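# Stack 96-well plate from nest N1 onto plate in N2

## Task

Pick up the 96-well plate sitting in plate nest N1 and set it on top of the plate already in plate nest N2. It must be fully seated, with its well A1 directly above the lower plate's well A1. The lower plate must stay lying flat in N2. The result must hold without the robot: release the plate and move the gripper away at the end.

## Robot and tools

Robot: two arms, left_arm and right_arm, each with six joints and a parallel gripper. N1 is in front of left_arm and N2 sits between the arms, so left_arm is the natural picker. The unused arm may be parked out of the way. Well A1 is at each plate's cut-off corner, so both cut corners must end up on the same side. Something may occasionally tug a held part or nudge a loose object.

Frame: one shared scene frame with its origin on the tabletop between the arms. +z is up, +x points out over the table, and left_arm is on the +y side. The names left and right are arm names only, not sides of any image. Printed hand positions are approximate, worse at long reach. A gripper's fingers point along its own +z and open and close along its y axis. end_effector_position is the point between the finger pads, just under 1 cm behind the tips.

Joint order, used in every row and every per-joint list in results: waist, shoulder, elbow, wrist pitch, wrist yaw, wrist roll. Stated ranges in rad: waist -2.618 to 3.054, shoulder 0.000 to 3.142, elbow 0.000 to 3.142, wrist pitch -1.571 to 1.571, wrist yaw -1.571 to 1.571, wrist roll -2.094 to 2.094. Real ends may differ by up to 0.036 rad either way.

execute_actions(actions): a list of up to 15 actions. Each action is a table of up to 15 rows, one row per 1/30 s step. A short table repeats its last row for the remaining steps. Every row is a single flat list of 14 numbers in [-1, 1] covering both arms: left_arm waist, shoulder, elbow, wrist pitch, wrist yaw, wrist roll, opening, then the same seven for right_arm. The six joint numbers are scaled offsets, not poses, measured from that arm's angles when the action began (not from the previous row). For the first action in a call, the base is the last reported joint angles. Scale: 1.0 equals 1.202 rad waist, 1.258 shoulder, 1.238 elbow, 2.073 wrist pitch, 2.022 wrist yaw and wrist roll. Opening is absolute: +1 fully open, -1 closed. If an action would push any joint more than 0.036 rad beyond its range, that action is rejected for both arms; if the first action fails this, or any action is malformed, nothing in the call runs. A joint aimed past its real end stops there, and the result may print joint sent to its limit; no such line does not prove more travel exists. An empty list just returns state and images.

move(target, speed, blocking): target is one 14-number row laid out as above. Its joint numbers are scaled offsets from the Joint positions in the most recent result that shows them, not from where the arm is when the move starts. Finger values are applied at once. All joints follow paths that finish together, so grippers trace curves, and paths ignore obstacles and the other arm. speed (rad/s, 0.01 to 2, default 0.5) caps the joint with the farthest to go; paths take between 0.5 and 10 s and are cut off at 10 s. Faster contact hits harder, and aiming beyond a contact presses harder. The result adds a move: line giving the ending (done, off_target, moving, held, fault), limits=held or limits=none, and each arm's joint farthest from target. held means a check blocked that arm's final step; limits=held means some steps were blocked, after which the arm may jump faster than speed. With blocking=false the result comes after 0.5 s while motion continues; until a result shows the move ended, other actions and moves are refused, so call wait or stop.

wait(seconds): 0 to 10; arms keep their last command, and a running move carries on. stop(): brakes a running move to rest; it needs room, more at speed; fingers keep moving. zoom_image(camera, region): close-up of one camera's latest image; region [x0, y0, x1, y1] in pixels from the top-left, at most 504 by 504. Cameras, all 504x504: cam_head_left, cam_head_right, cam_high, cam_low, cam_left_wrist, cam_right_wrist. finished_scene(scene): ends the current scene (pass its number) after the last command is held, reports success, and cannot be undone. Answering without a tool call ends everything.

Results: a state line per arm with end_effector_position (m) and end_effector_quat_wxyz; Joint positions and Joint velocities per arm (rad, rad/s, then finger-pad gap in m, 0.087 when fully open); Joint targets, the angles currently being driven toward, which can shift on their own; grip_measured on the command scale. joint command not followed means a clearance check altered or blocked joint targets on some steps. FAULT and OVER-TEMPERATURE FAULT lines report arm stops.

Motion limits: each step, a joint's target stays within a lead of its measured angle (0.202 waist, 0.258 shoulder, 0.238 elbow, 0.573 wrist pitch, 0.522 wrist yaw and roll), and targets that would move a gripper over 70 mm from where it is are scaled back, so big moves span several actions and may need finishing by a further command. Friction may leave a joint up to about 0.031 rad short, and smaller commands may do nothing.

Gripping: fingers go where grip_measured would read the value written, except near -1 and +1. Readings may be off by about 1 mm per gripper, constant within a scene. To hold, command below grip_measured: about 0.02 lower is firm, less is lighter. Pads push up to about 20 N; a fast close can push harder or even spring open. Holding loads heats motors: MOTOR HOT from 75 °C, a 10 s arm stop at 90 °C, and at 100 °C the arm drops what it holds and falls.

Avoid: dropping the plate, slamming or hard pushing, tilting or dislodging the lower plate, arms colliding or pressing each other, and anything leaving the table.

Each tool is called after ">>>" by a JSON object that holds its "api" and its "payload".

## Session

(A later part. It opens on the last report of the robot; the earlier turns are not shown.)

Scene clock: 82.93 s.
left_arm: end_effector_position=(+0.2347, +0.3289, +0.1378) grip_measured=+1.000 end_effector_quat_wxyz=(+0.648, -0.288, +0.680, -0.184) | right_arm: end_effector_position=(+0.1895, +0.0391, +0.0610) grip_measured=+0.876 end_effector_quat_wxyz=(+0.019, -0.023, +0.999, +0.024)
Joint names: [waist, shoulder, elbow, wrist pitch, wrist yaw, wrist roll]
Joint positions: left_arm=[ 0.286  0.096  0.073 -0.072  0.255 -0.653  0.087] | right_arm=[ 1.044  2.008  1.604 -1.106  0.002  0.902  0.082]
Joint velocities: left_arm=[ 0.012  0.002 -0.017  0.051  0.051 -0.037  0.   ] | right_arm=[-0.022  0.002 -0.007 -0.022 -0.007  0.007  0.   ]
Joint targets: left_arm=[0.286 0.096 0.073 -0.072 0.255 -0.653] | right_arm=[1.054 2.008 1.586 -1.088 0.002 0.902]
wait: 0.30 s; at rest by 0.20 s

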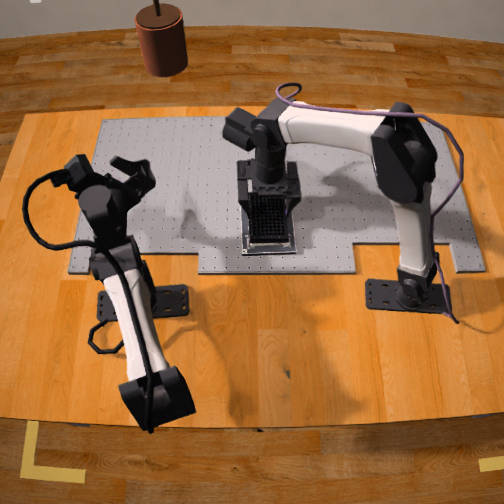

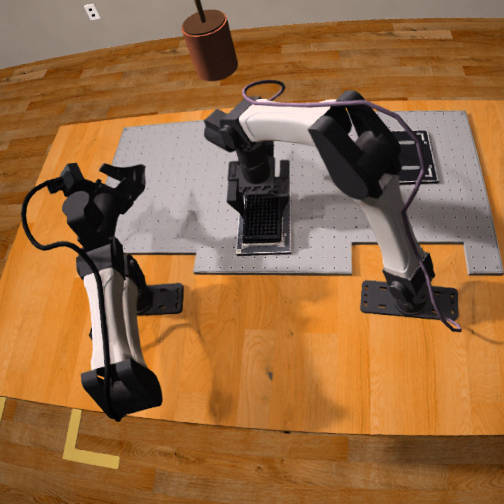

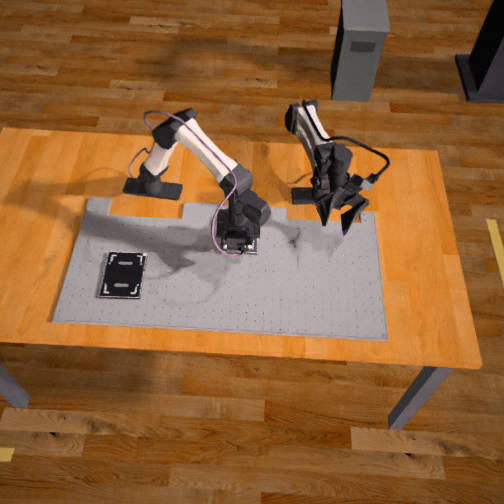

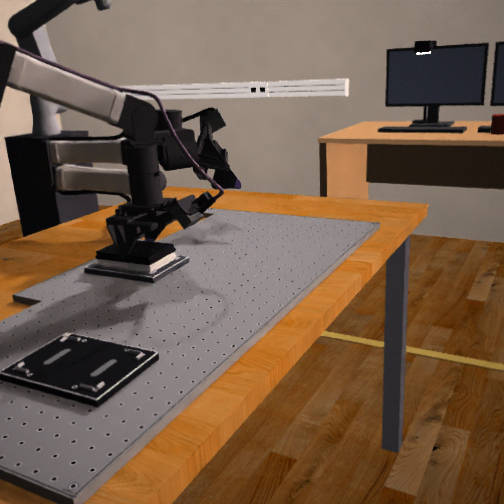

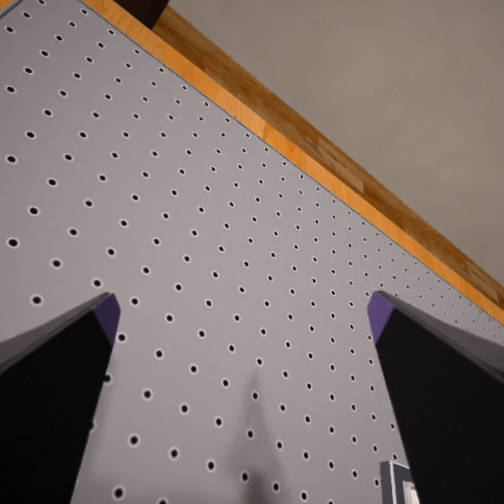

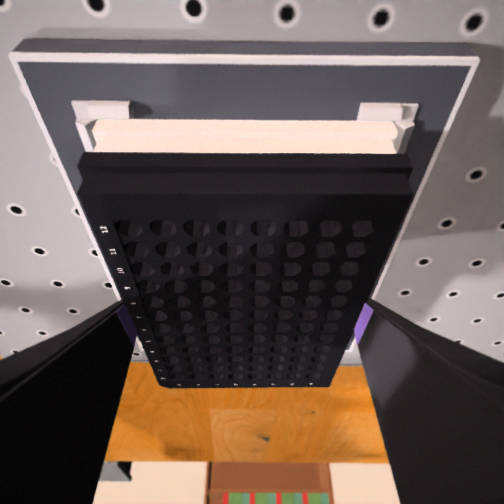

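>>> {"api": "execute_actions", "payload": {"actions": []}}

>>> {"api": "execute_actions", "payload": {"actions": [[[0,0,0,0,0,0,1,0,0.012,0,0,0,0,0.84],[0,0,0,0,0,0,1,0,0.017,0,0,0,0,0.84],[0,0,0,0,0,0,1,0,0.020,0,0,0,0,0.84],[0,0,0,0,0,0,1,0,0.023,0,0,0,0,0.84],[0,0,0,0,0,0,1,0,0.026,0,0,0,0,0.84],[0,0,0,0,0,0,1,0,0.026,0,0,0,0,0.84],[0,0,0,0,0,0,1,0,0.023,0,0,0,0,0.84]]]}}

Scene clock: 93.00 s.
left_arm: end_effector_position=(+0.2347, +0.3289, +0.1378) grip_measured=+1.000 end_effector_quat_wxyz=(+0.648, -0.288, +0.680, -0.184) | right_arm: end_effector_position=(+0.1895, +0.0391, +0.0610) grip_measured=+0.876 end_effector_quat_wxyz=(+0.019, -0.023, +0.999, +0.024)
Joint names: [waist, shoulder, elbow, wrist pitch, wrist yaw, wrist roll]
Joint positions: left_arm=[ 0.286  0.096  0.073 -0.072  0.255 -0.653  0.087] | right_arm=[ 1.044  2.008  1.604 -1.106  0.002  0.902  0.082]
Joint velocities: left_arm=[-0.002 -0.007 -0.007 -0.022 -0.022  0.022  0.   ] | right_arm=[-0.002 -0.002  0.007 -0.022 -0.007  0.037  0.001]
Joint targets: left_arm=[0.286 0.096 0.073 -0.072 0.255 -0.653] | right_arm=[1.054 2.008 1.586 -1.088 0.002 0.902]

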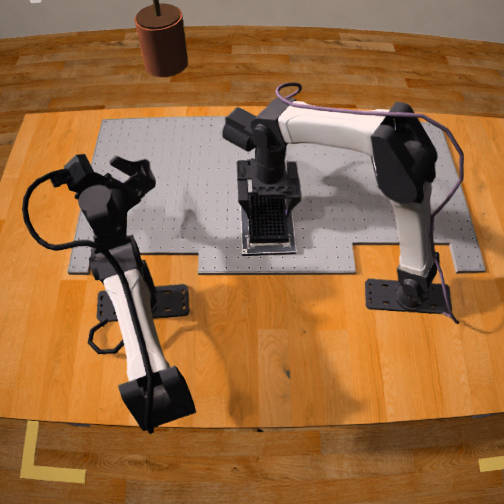

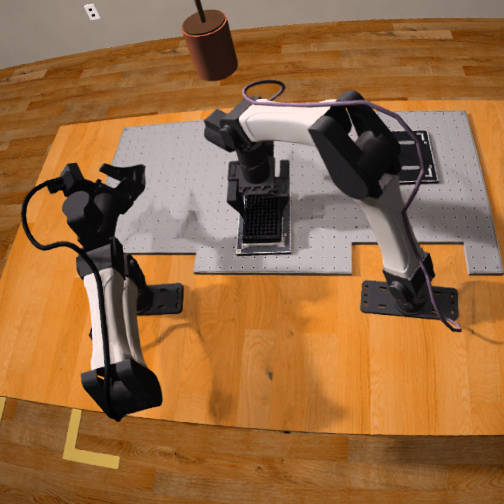

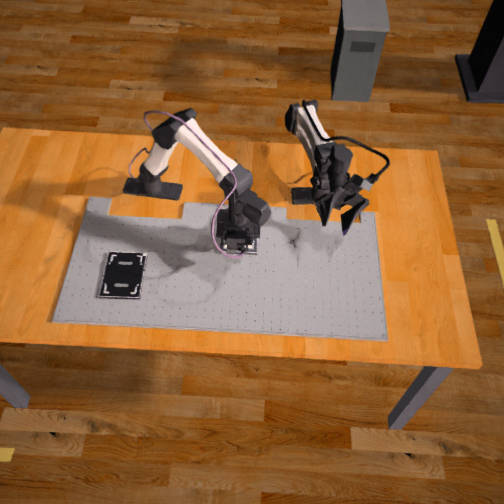

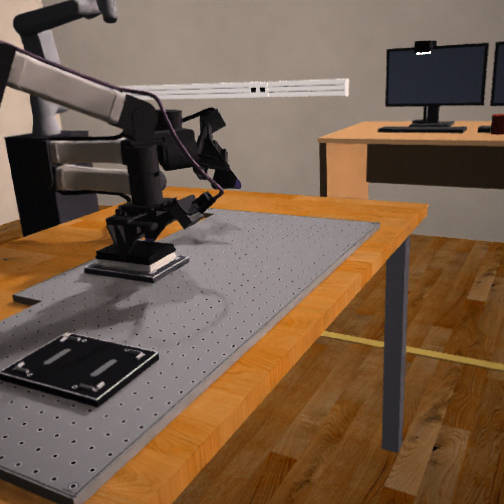

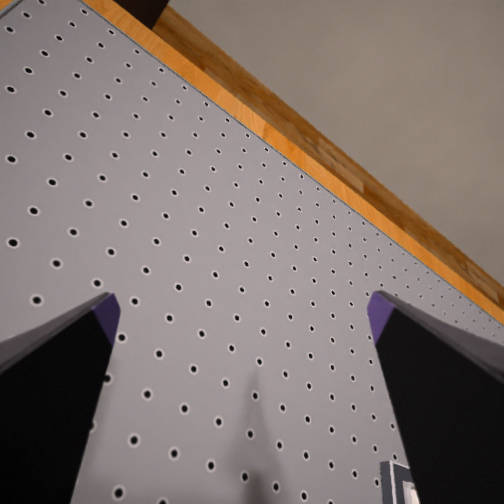

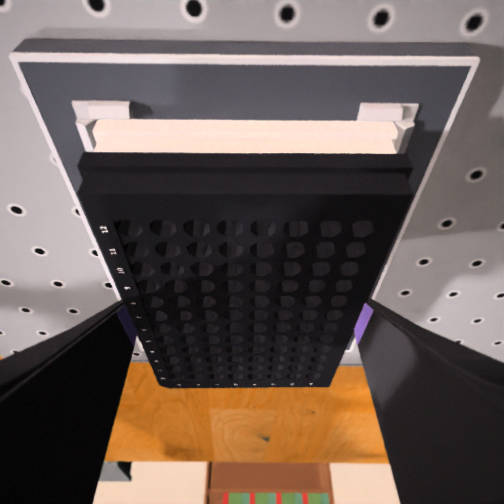

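Scene clock: 93.50 s.
left_arm: end_effector_position=(+0.2347, +0.3289, +0.1378) grip_measured=+1.000 end_effector_quat_wxyz=(+0.648, -0.288, +0.680, -0.184) | right_arm: end_effector_position=(+0.1893, +0.0388, +0.0589) grip_measured=+0.876 end_effector_quat_wxyz=(+0.017, -0.023, +0.999, +0.021)
Joint names: [waist, shoulder, elbow, wrist pitch, wrist yaw, wrist roll]
Joint positions: left_arm=[ 0.286  0.096  0.073 -0.072  0.255 -0.653  0.087] | right_arm=[ 1.044  2.014  1.604 -1.106  0.002  0.902  0.082]
Joint velocities: left_arm=[ 0.002  0.007  0.002 -0.066 -0.022  0.007  0.   ] | right_arm=[-0.012  0.002 -0.007  0.007 -0.051 -0.066 -0.   ]
Joint targets: left_arm=[0.286 0.096 0.073 -0.072 0.255 -0.653] | right_arm=[1.044 2.037 1.604 -1.106 0.002 0.902]

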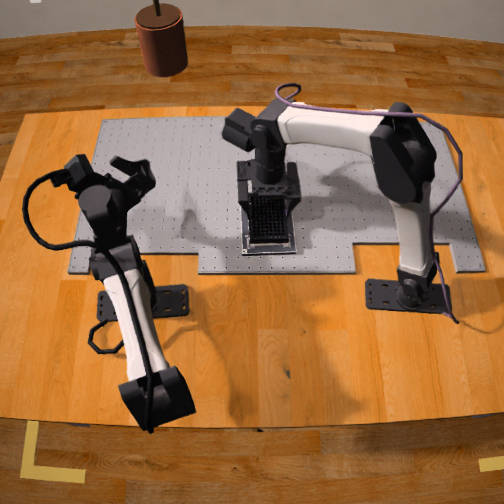

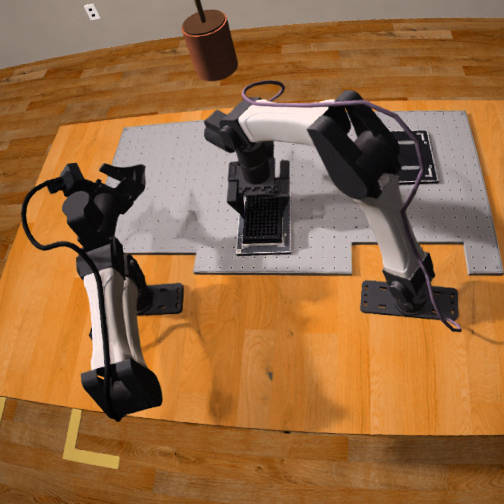

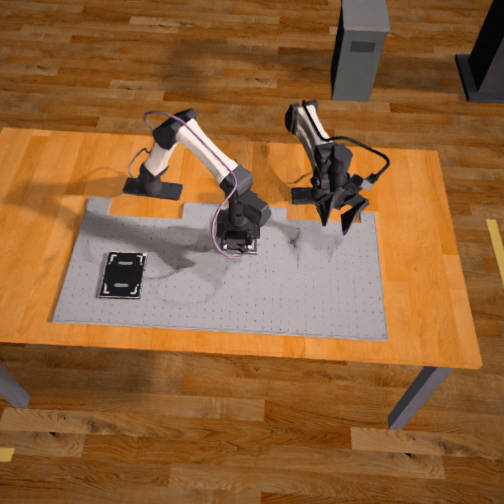

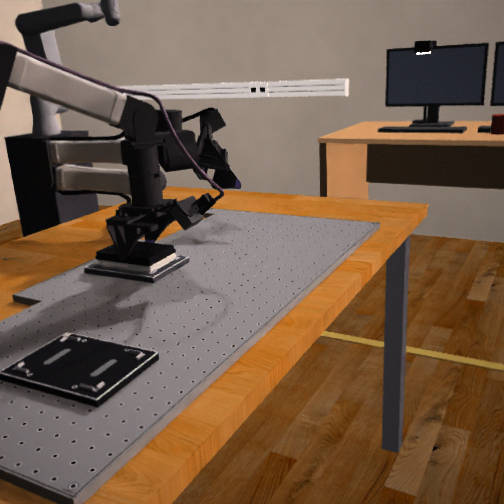

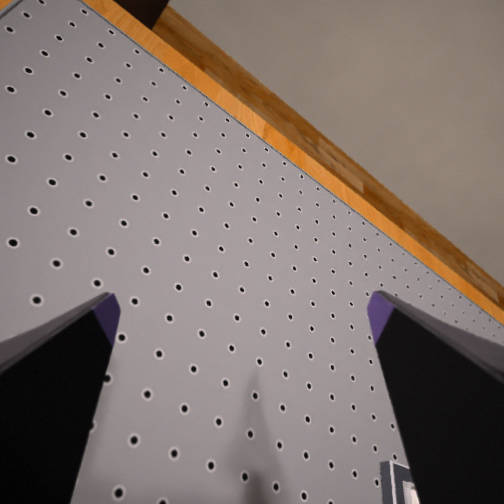

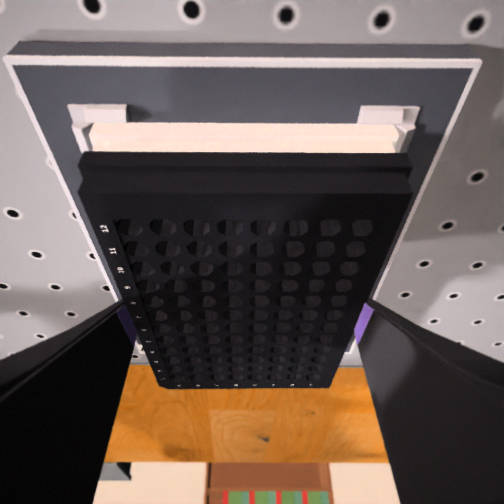

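Once more to confirm contact.

>>> {"api": "execute_actions", "payload": {"actions": [[[0,0,0,0,0,0,1,0,0.020,0,0,0,0,0.84],[0,0,0,0,0,0,1,0,0.023,0,0,0,0,0.84],[0,0,0,0,0,0,1,0,0.026,0,0,0,0,0.84],[0,0,0,0,0,0,1,0,0.026,0,0,0,0,0.84],[0,0,0,0,0,0,1,0,0.022,0,0,0,0,0.84]]]}}

>>> {"api": "zoom_image", "payload": {"camera": "cam_low", "region": [80,225,195,290]}}

Scene clock: 97.37 s.
left_arm: end_effector_position=(+0.2347, +0.3289, +0.1378) grip_measured=+1.000 end_effector_quat_wxyz=(+0.648, -0.288, +0.680, -0.184) | right_arm: end_effector_position=(+0.1893, +0.0388, +0.0589) grip_measured=+0.876 end_effector_quat_wxyz=(+0.017, -0.023, +0.999, +0.021)
Joint names: [waist, shoulder, elbow, wrist pitch, wrist yaw, wrist roll]
Joint positions: left_arm=[ 0.286  0.096  0.073 -0.072  0.255 -0.653  0.087] | right_arm=[ 1.044  2.014  1.604 -1.106  0.002  0.902  0.082]
Joint velocities: left_arm=[-0.007  0.007 -0.022 -0.007 -0.007 -0.037  0.   ] | right_arm=[ 0.002 -0.002  0.007  0.007 -0.037 -0.066  0.001]
Joint targets: left_arm=[0.286 0.096 0.073 -0.072 0.255 -0.653] | right_arm=[1.044 2.042 1.604 -1.106 0.002 0.902]

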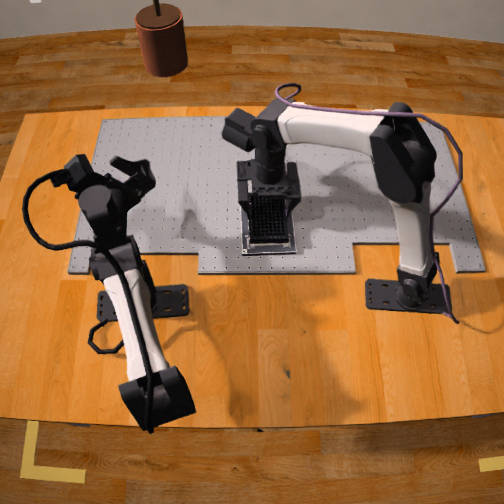

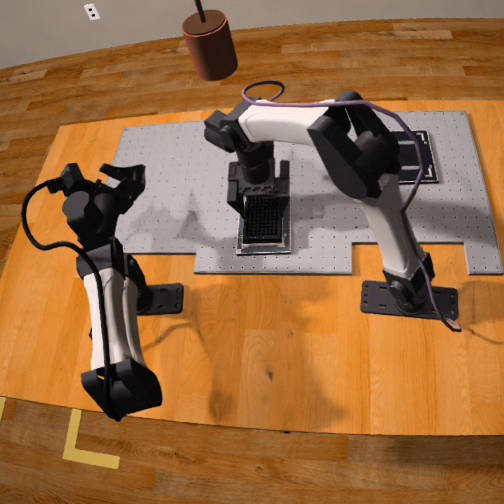

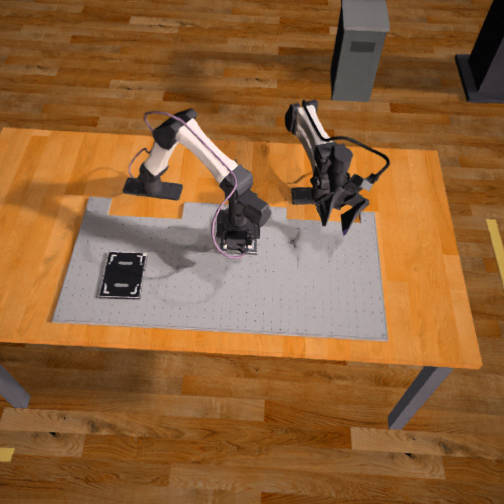

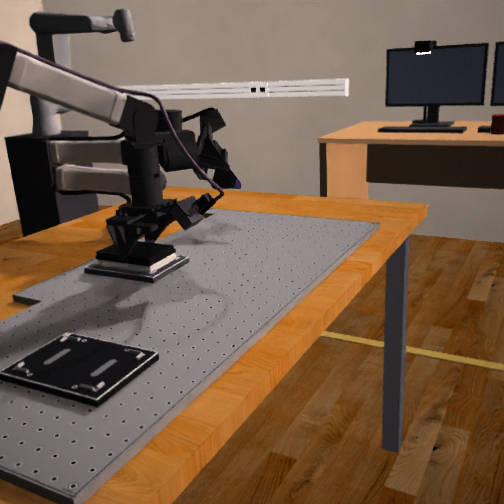

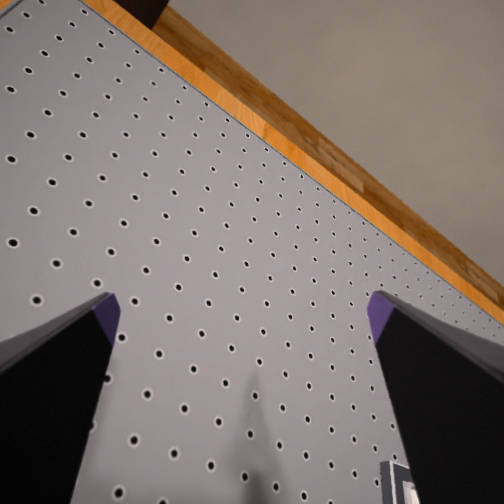

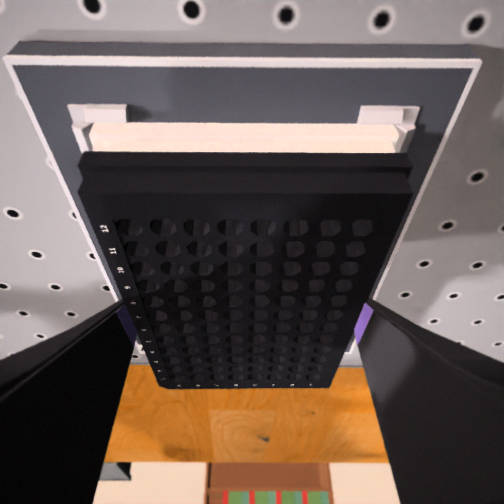

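Region (80, 225, 195, 290) of cam_low's 504x504 image, scaled by 4.383, with more detail than that image has; it fills the top 285 rows of this view, and the rest is white.

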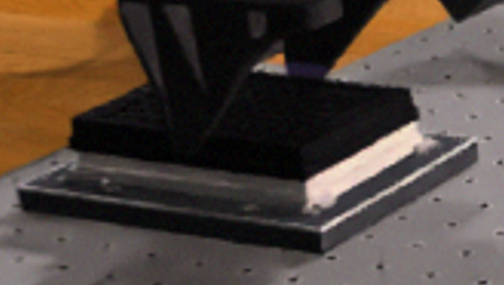

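>>> {"api": "execute_actions", "payload": {"actions": [[[0,0,0,0,0,0,1,0,0.01,0,0.008,0,0,0.84],[0,0,0,0,0,0,1,0,0.01,0,0.014,0,0,0.84]]]}}

Scene clock: 101.17 s.
left_arm: end_effector_position=(+0.2347, +0.3289, +0.1378) grip_measured=+1.000 end_effector_quat_wxyz=(+0.648, -0.288, +0.680, -0.184) | right_arm: end_effector_position=(+0.1894, +0.0389, +0.0589) grip_measured=+0.876 end_effector_quat_wxyz=(+0.018, -0.023, +0.999, +0.021)
Joint names: [waist, shoulder, elbow, wrist pitch, wrist yaw, wrist roll]
Joint positions: left_arm=[ 0.286  0.096  0.073 -0.072  0.255 -0.653  0.087] | right_arm=[ 1.044  2.014  1.604 -1.106  0.002  0.902  0.082]
Joint velocities: left_arm=[ 0.012  0.007 -0.002  0.037 -0.051 -0.037  0.   ] | right_arm=[ 0.012 -0.007  0.002 -0.007 -0.037 -0.037  0.   ]
Joint targets: left_arm=[0.286 0.096 0.073 -0.072 0.255 -0.653] | right_arm=[1.044 2.027 1.604 -1.077 0.002 0.902]

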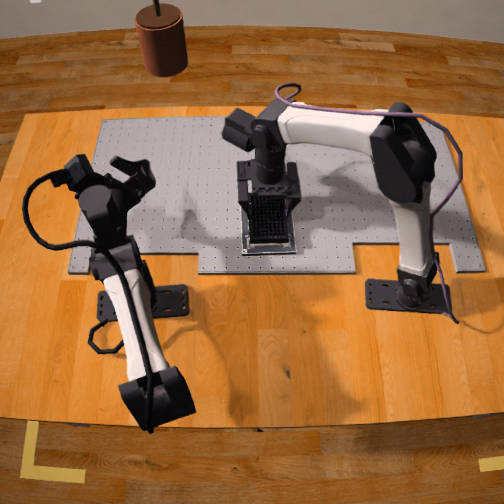

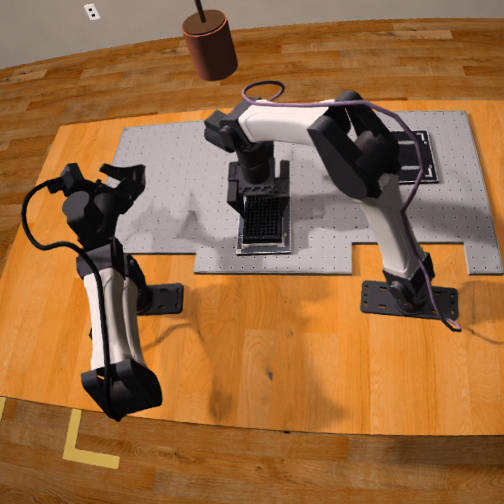

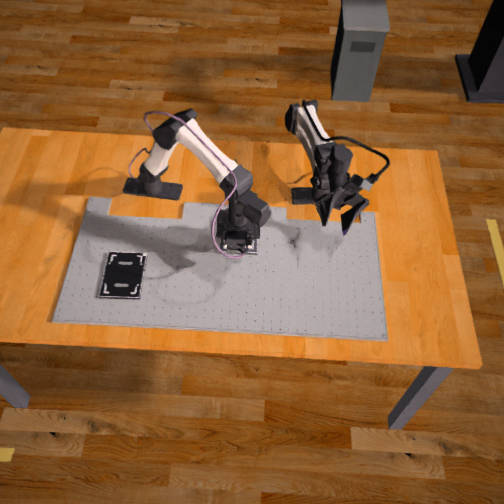

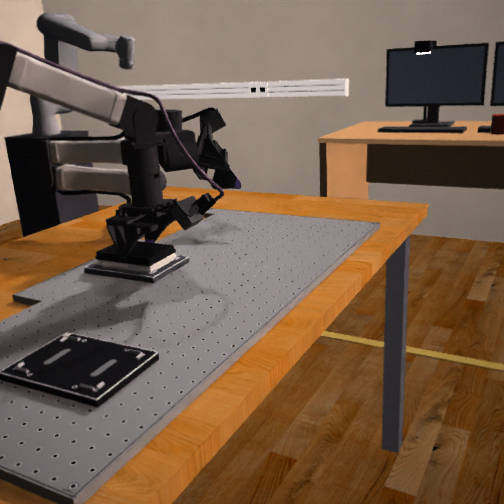

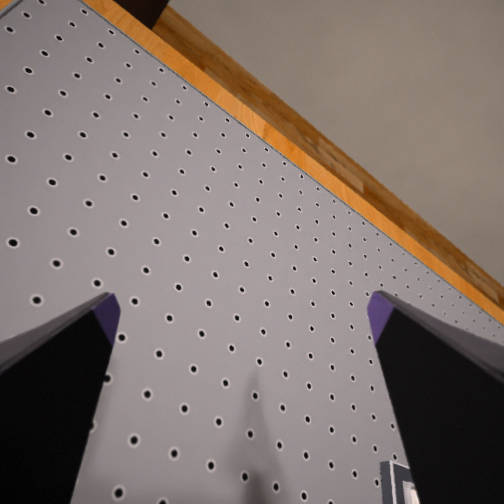

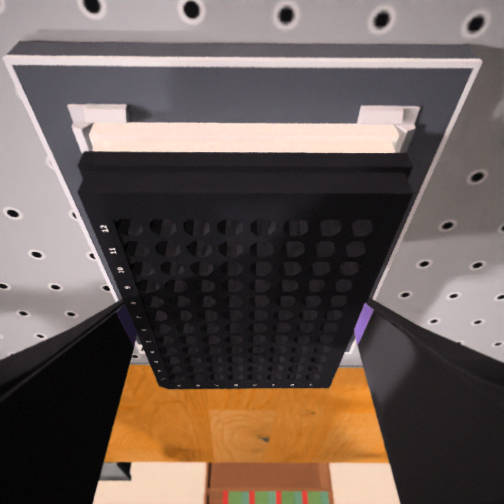

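>>> {"api": "execute_actions", "payload": {"actions": [[[0,0,0,0,0,0,1,0,0,0,0,0,0,0.84],[0,0,0,0,0,0,1,0,0,0,0,0,0,0.84],[0,0,0,0,0,0,1,0,0,0,0,0,0,0.86],[0,0,0,0,0,0,1,0,0,0,0,0,0,0.87],[0,0,0,0,0,0,1,0,0,0,0,0,0,0.88],[0,0,0,0,0,0,1,0,0,0,0,0,0,0.89],[0,0,0,0,0,0,1,0,0,0,0,0,0,0.9],[0,0,0,0,0,0,1,0,0,0,0,0,0,0.92],[0,0,0,0,0,0,1,0,0,0,0,0,0,0.95],[0,0,0,0,0,0,1,0,0,0,0,0,0,1]]]}}

>>> {"api": "zoom_image", "payload": {"camera": "cam_low", "region": [80,225,195,290]}}

>>> {"api": "zoom_image", "payload": {"camera": "cam_head_left", "region": [230,200,310,260]}}

Scene clock: 105.97 s.
left_arm: end_effector_position=(+0.2347, +0.3289, +0.1378) grip_measured=+1.000 end_effector_quat_wxyz=(+0.648, -0.288, +0.680, -0.184) | right_arm: end_effector_position=(+0.1894, +0.0389, +0.0589) grip_measured=+1.000 end_effector_quat_wxyz=(+0.018, -0.023, +0.999, +0.021)
Joint names: [waist, shoulder, elbow, wrist pitch, wrist yaw, wrist roll]
Joint positions: left_arm=[ 0.286  0.096  0.073 -0.072  0.255 -0.653  0.087] | right_arm=[ 1.044  2.014  1.604 -1.106  0.002  0.902  0.087]
Joint velocities: left_arm=[-0.002 -0.002 -0.007  0.066 -0.007 -0.037  0.   ] | right_arm=[-0.022 -0.002 -0.012  0.066 -0.007 -0.022  0.   ]
Joint targets: left_arm=[0.286 0.096 0.073 -0.072 0.255 -0.653] | right_arm=[1.044 2.014 1.604 -1.106 0.002 0.902]

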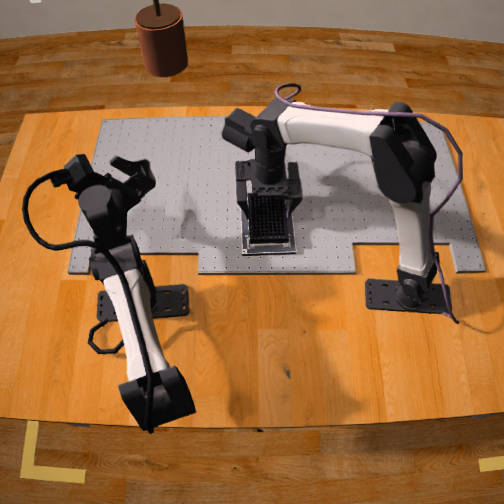

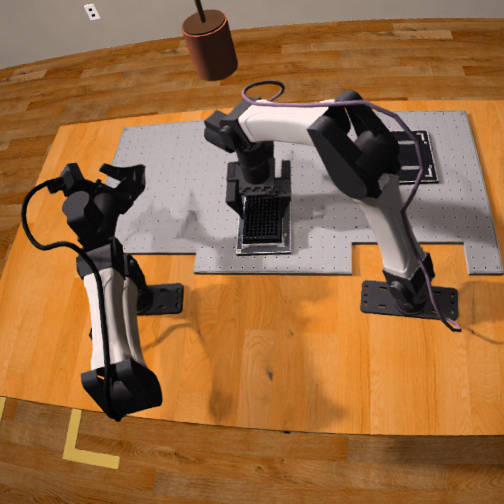

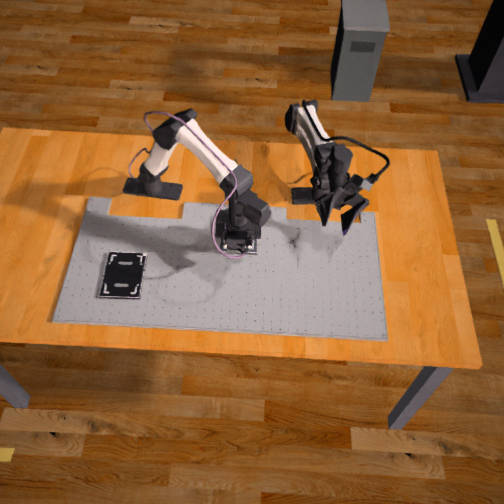

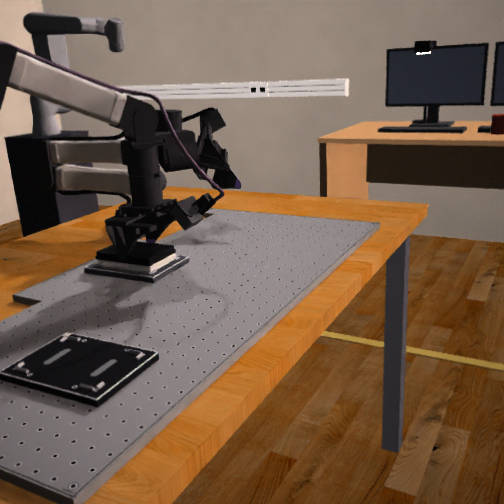

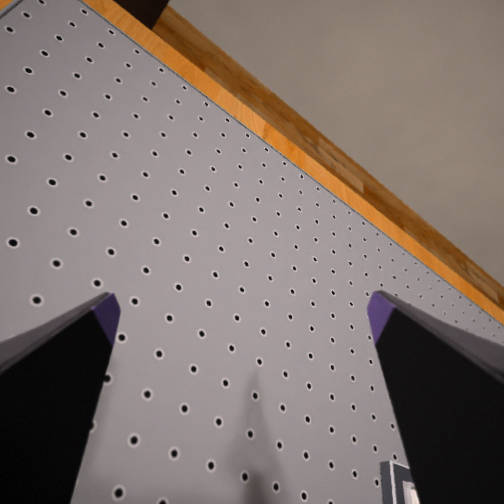

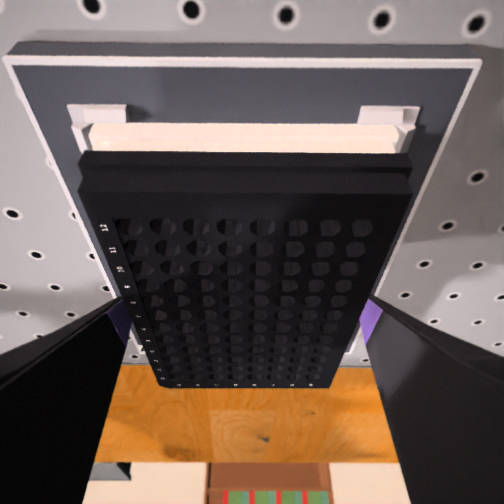

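Region (80, 225, 195, 290) of cam_low's 504x504 image, scaled by 4.383, with more detail than that image has; it fills the top 285 rows of this view, and the rest is white.

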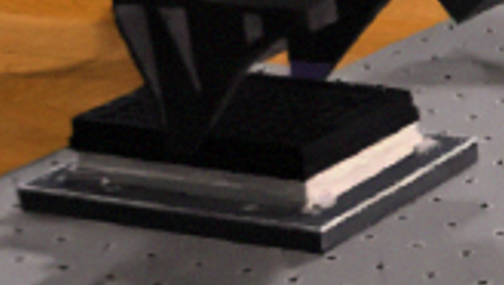

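Region (230, 200, 310, 260) of cam_head_left's 504x504 image, scaled by 6.300, with more detail than that image has; it fills the top 378 rows of this view, and the rest is white.

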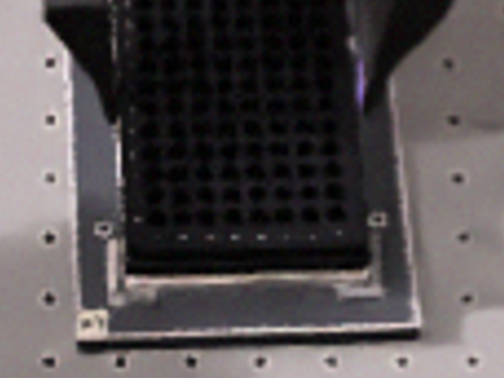

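>>> {"api": "move", "payload": {"target": [0,0,0,0,0,0,1,0,-0.25,0,-0.04,0,0,1], "speed": 0.4}}

>>> {"api": "move", "payload": {"target": [0,0,0,0,0,0,1,-0.6,-0.4,-0.3,0,0,0,1], "speed": 1.0}}

>>> {"api": "zoom_image", "payload": {"camera": "cam_low", "region": [80,225,195,290]}}

>>> {"api": "zoom_image", "payload": {"camera": "cam_head_left", "region": [225,170,315,260]}}

>>> {"api": "zoom_image", "payload": {"camera": "cam_high", "region": [200,195,270,265]}}

Scene clock: 113.23 s.
left_arm: end_effector_position=(+0.2347, +0.3289, +0.1378) grip_measured=+1.000 end_effector_quat_wxyz=(+0.648, -0.288, +0.680, -0.184) | right_arm: end_effector_position=(+0.1807, +0.0268, +0.1634) grip_measured=+1.000 end_effector_quat_wxyz=(+0.091, -0.022, +0.989, +0.119)
Joint names: [waist, shoulder, elbow, wrist pitch, wrist yaw, wrist roll]
Joint positions: left_arm=[ 0.286  0.096  0.073 -0.072  0.255 -0.653  0.087] | right_arm=[ 1.044  1.708  1.604 -1.168  0.002  0.902  0.087]
Joint velocities: left_arm=[-0.002 -0.017 -0.012 -0.066 -0.022  0.066  0.   ] | right_arm=[-0.002 -0.007  0.002 -0.037  0.022 -0.007  0.   ]
Joint targets: left_arm=[0.286 0.096 0.073 -0.072 0.255 -0.653] | right_arm=[1.044 1.699 1.604 -1.189 0.002 0.902]
move: off_target (right_arm); limits=none; left_arm: farthest joint: the waist, 0.000 radians from its target (0.000 radians at the start); right_arm: farthest joint: the wrist pitch, 0.021 radians from its target (0.083 radians at the start)

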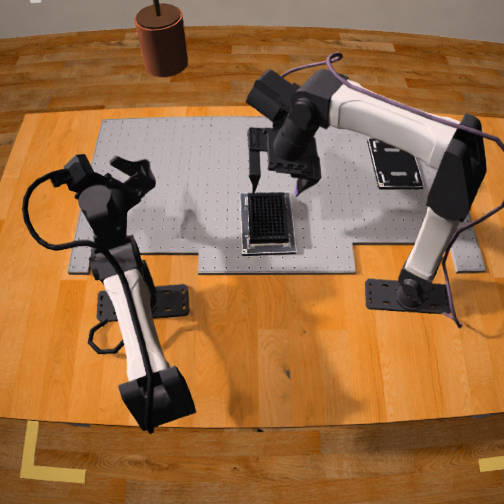

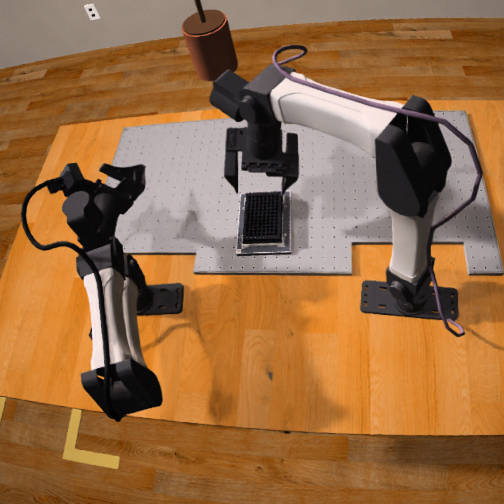

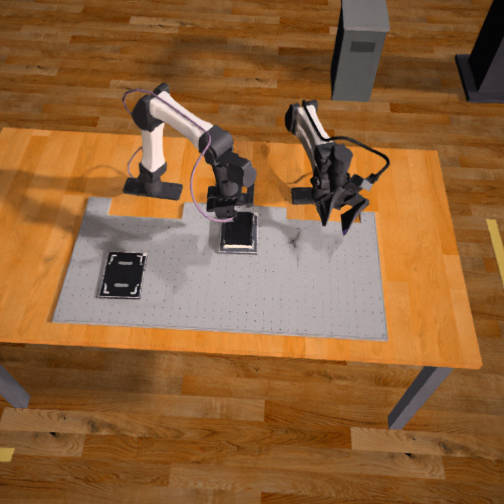

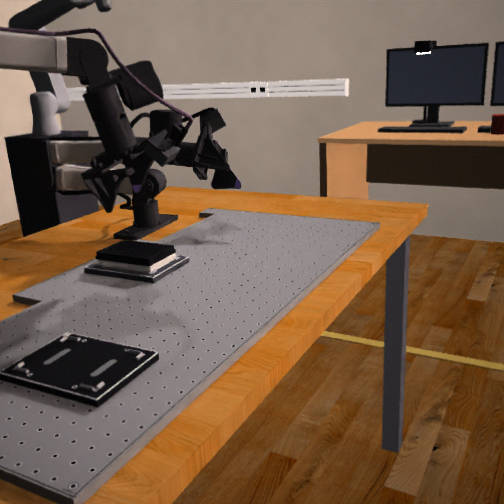

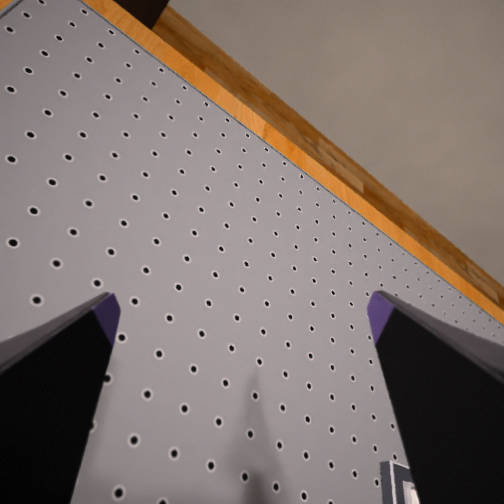

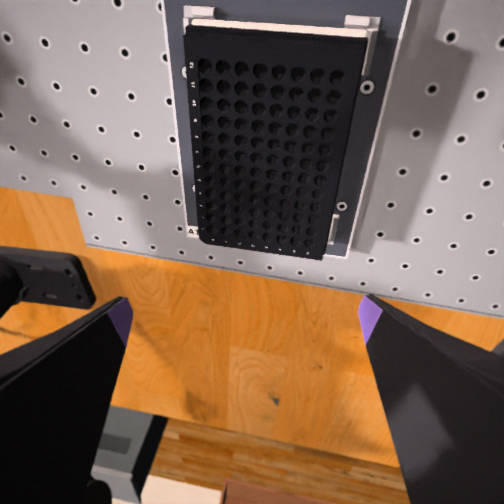

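Scene clock: 114.53 s.
left_arm: end_effector_position=(+0.2347, +0.3289, +0.1378) grip_measured=+1.000 end_effector_quat_wxyz=(+0.648, -0.288, +0.680, -0.184) | right_arm: end_effector_position=(+0.2405, -0.1888, +0.1933) grip_measured=+1.000 end_effector_quat_wxyz=(+0.185, +0.319, +0.922, +0.118)
Joint names: [waist, shoulder, elbow, wrist pitch, wrist yaw, wrist roll]
Joint positions: left_arm=[ 0.286  0.096  0.073 -0.072  0.255 -0.653  0.087] | right_arm=[ 0.334  1.219  1.254 -1.163  0.002  0.902  0.087]
Joint velocities: left_arm=[-0.012 -0.007 -0.012  0.022 -0.007 -0.022  0.   ] | right_arm=[-0.007  0.022 -0.002  0.037 -0.051 -0.11   0.   ]
Joint targets: left_arm=[0.286 0.096 0.073 -0.072 0.255 -0.653] | right_arm=[0.323 1.204 1.233 -1.168 0.002 0.902]
move: off_target (right_arm); limits=none; left_arm: farthest joint: the waist, 0.000 radians from its target (0.000 radians at the start); right_arm: farthest joint: the elbow, 0.022 radians from its target (0.372 radians at the start)

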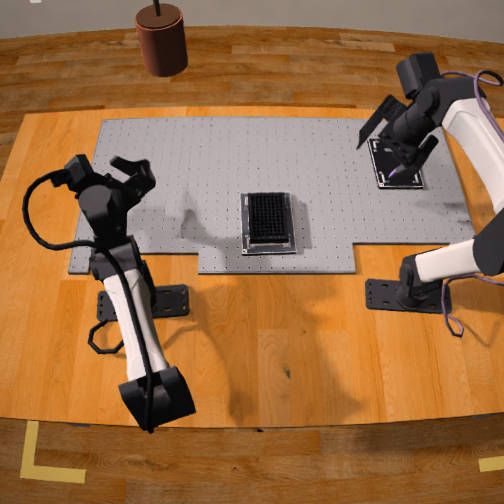

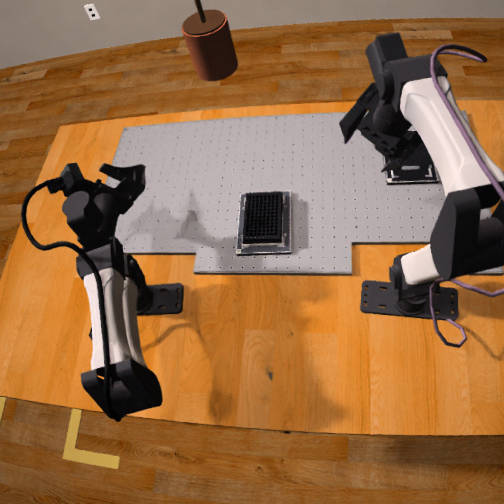

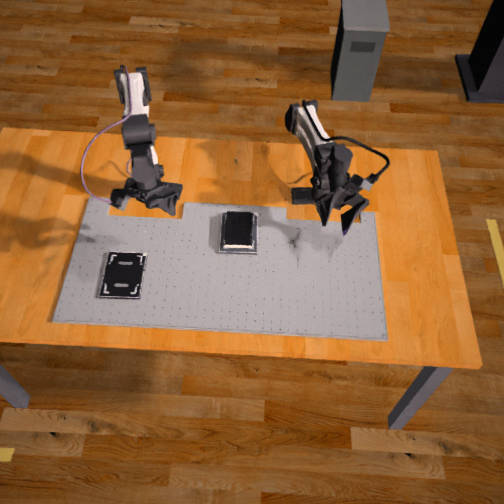

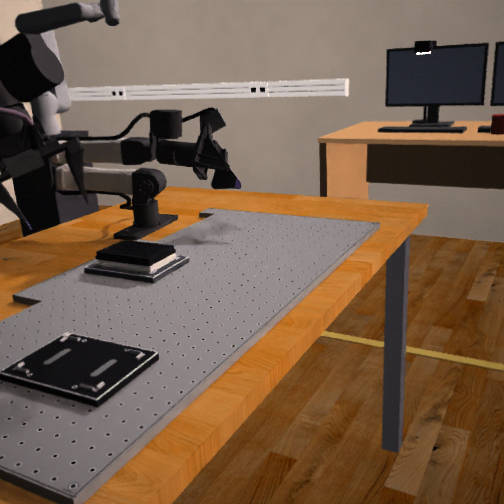

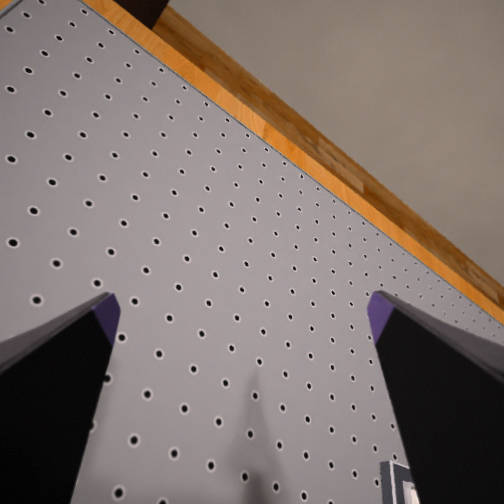

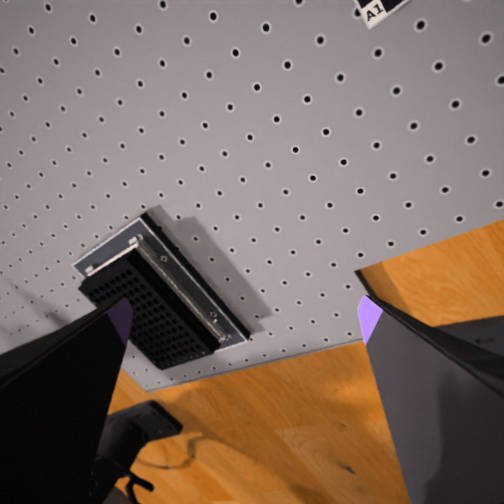

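Region (80, 225, 195, 290) of cam_low's 504x504 image, scaled by 4.383, with more detail than that image has; it fills the top 285 rows of this view, and the rest is white.

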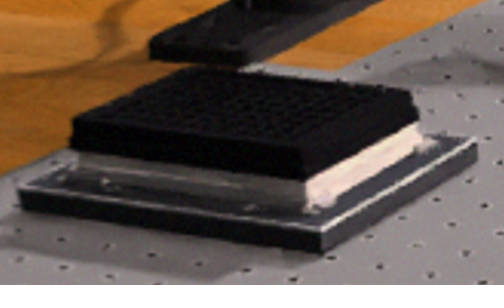

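Region (225, 170, 315, 260) of cam_head_left's 504x504 image, scaled by 5.600, with more detail than that image has.

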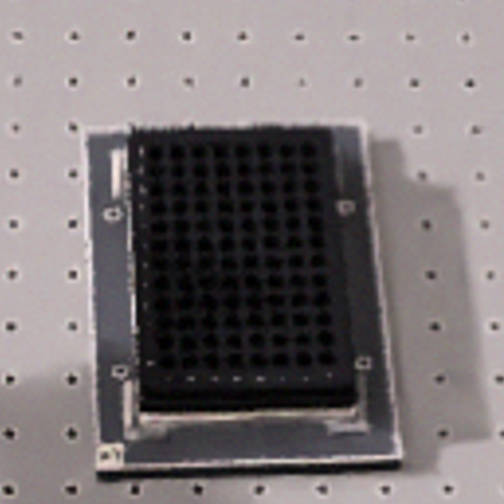

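Region (200, 195, 270, 265) of cam_high's 504x504 image, scaled by 7.200, with more detail than that image has.

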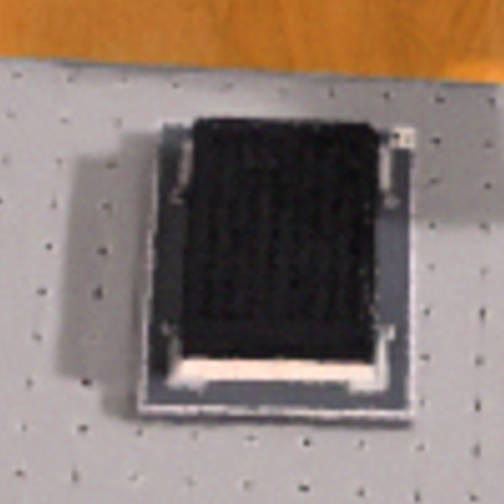

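>>> {"api": "zoom_image", "payload": {"camera": "cam_right_wrist", "region": [70,210,260,380]}}

Region (70, 210, 260, 380) of cam_right_wrist's 504x504 image, scaled by 2.653, with more detail than that image has; it fills the top 451 rows of this view, and the rest is white.

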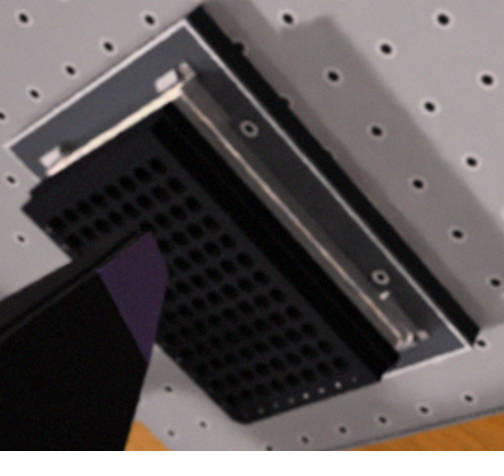

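Looks level and aligned.

>>> {"api": "finished_scene", "payload": {"scene": 2}}

The scene is finished: the task was done.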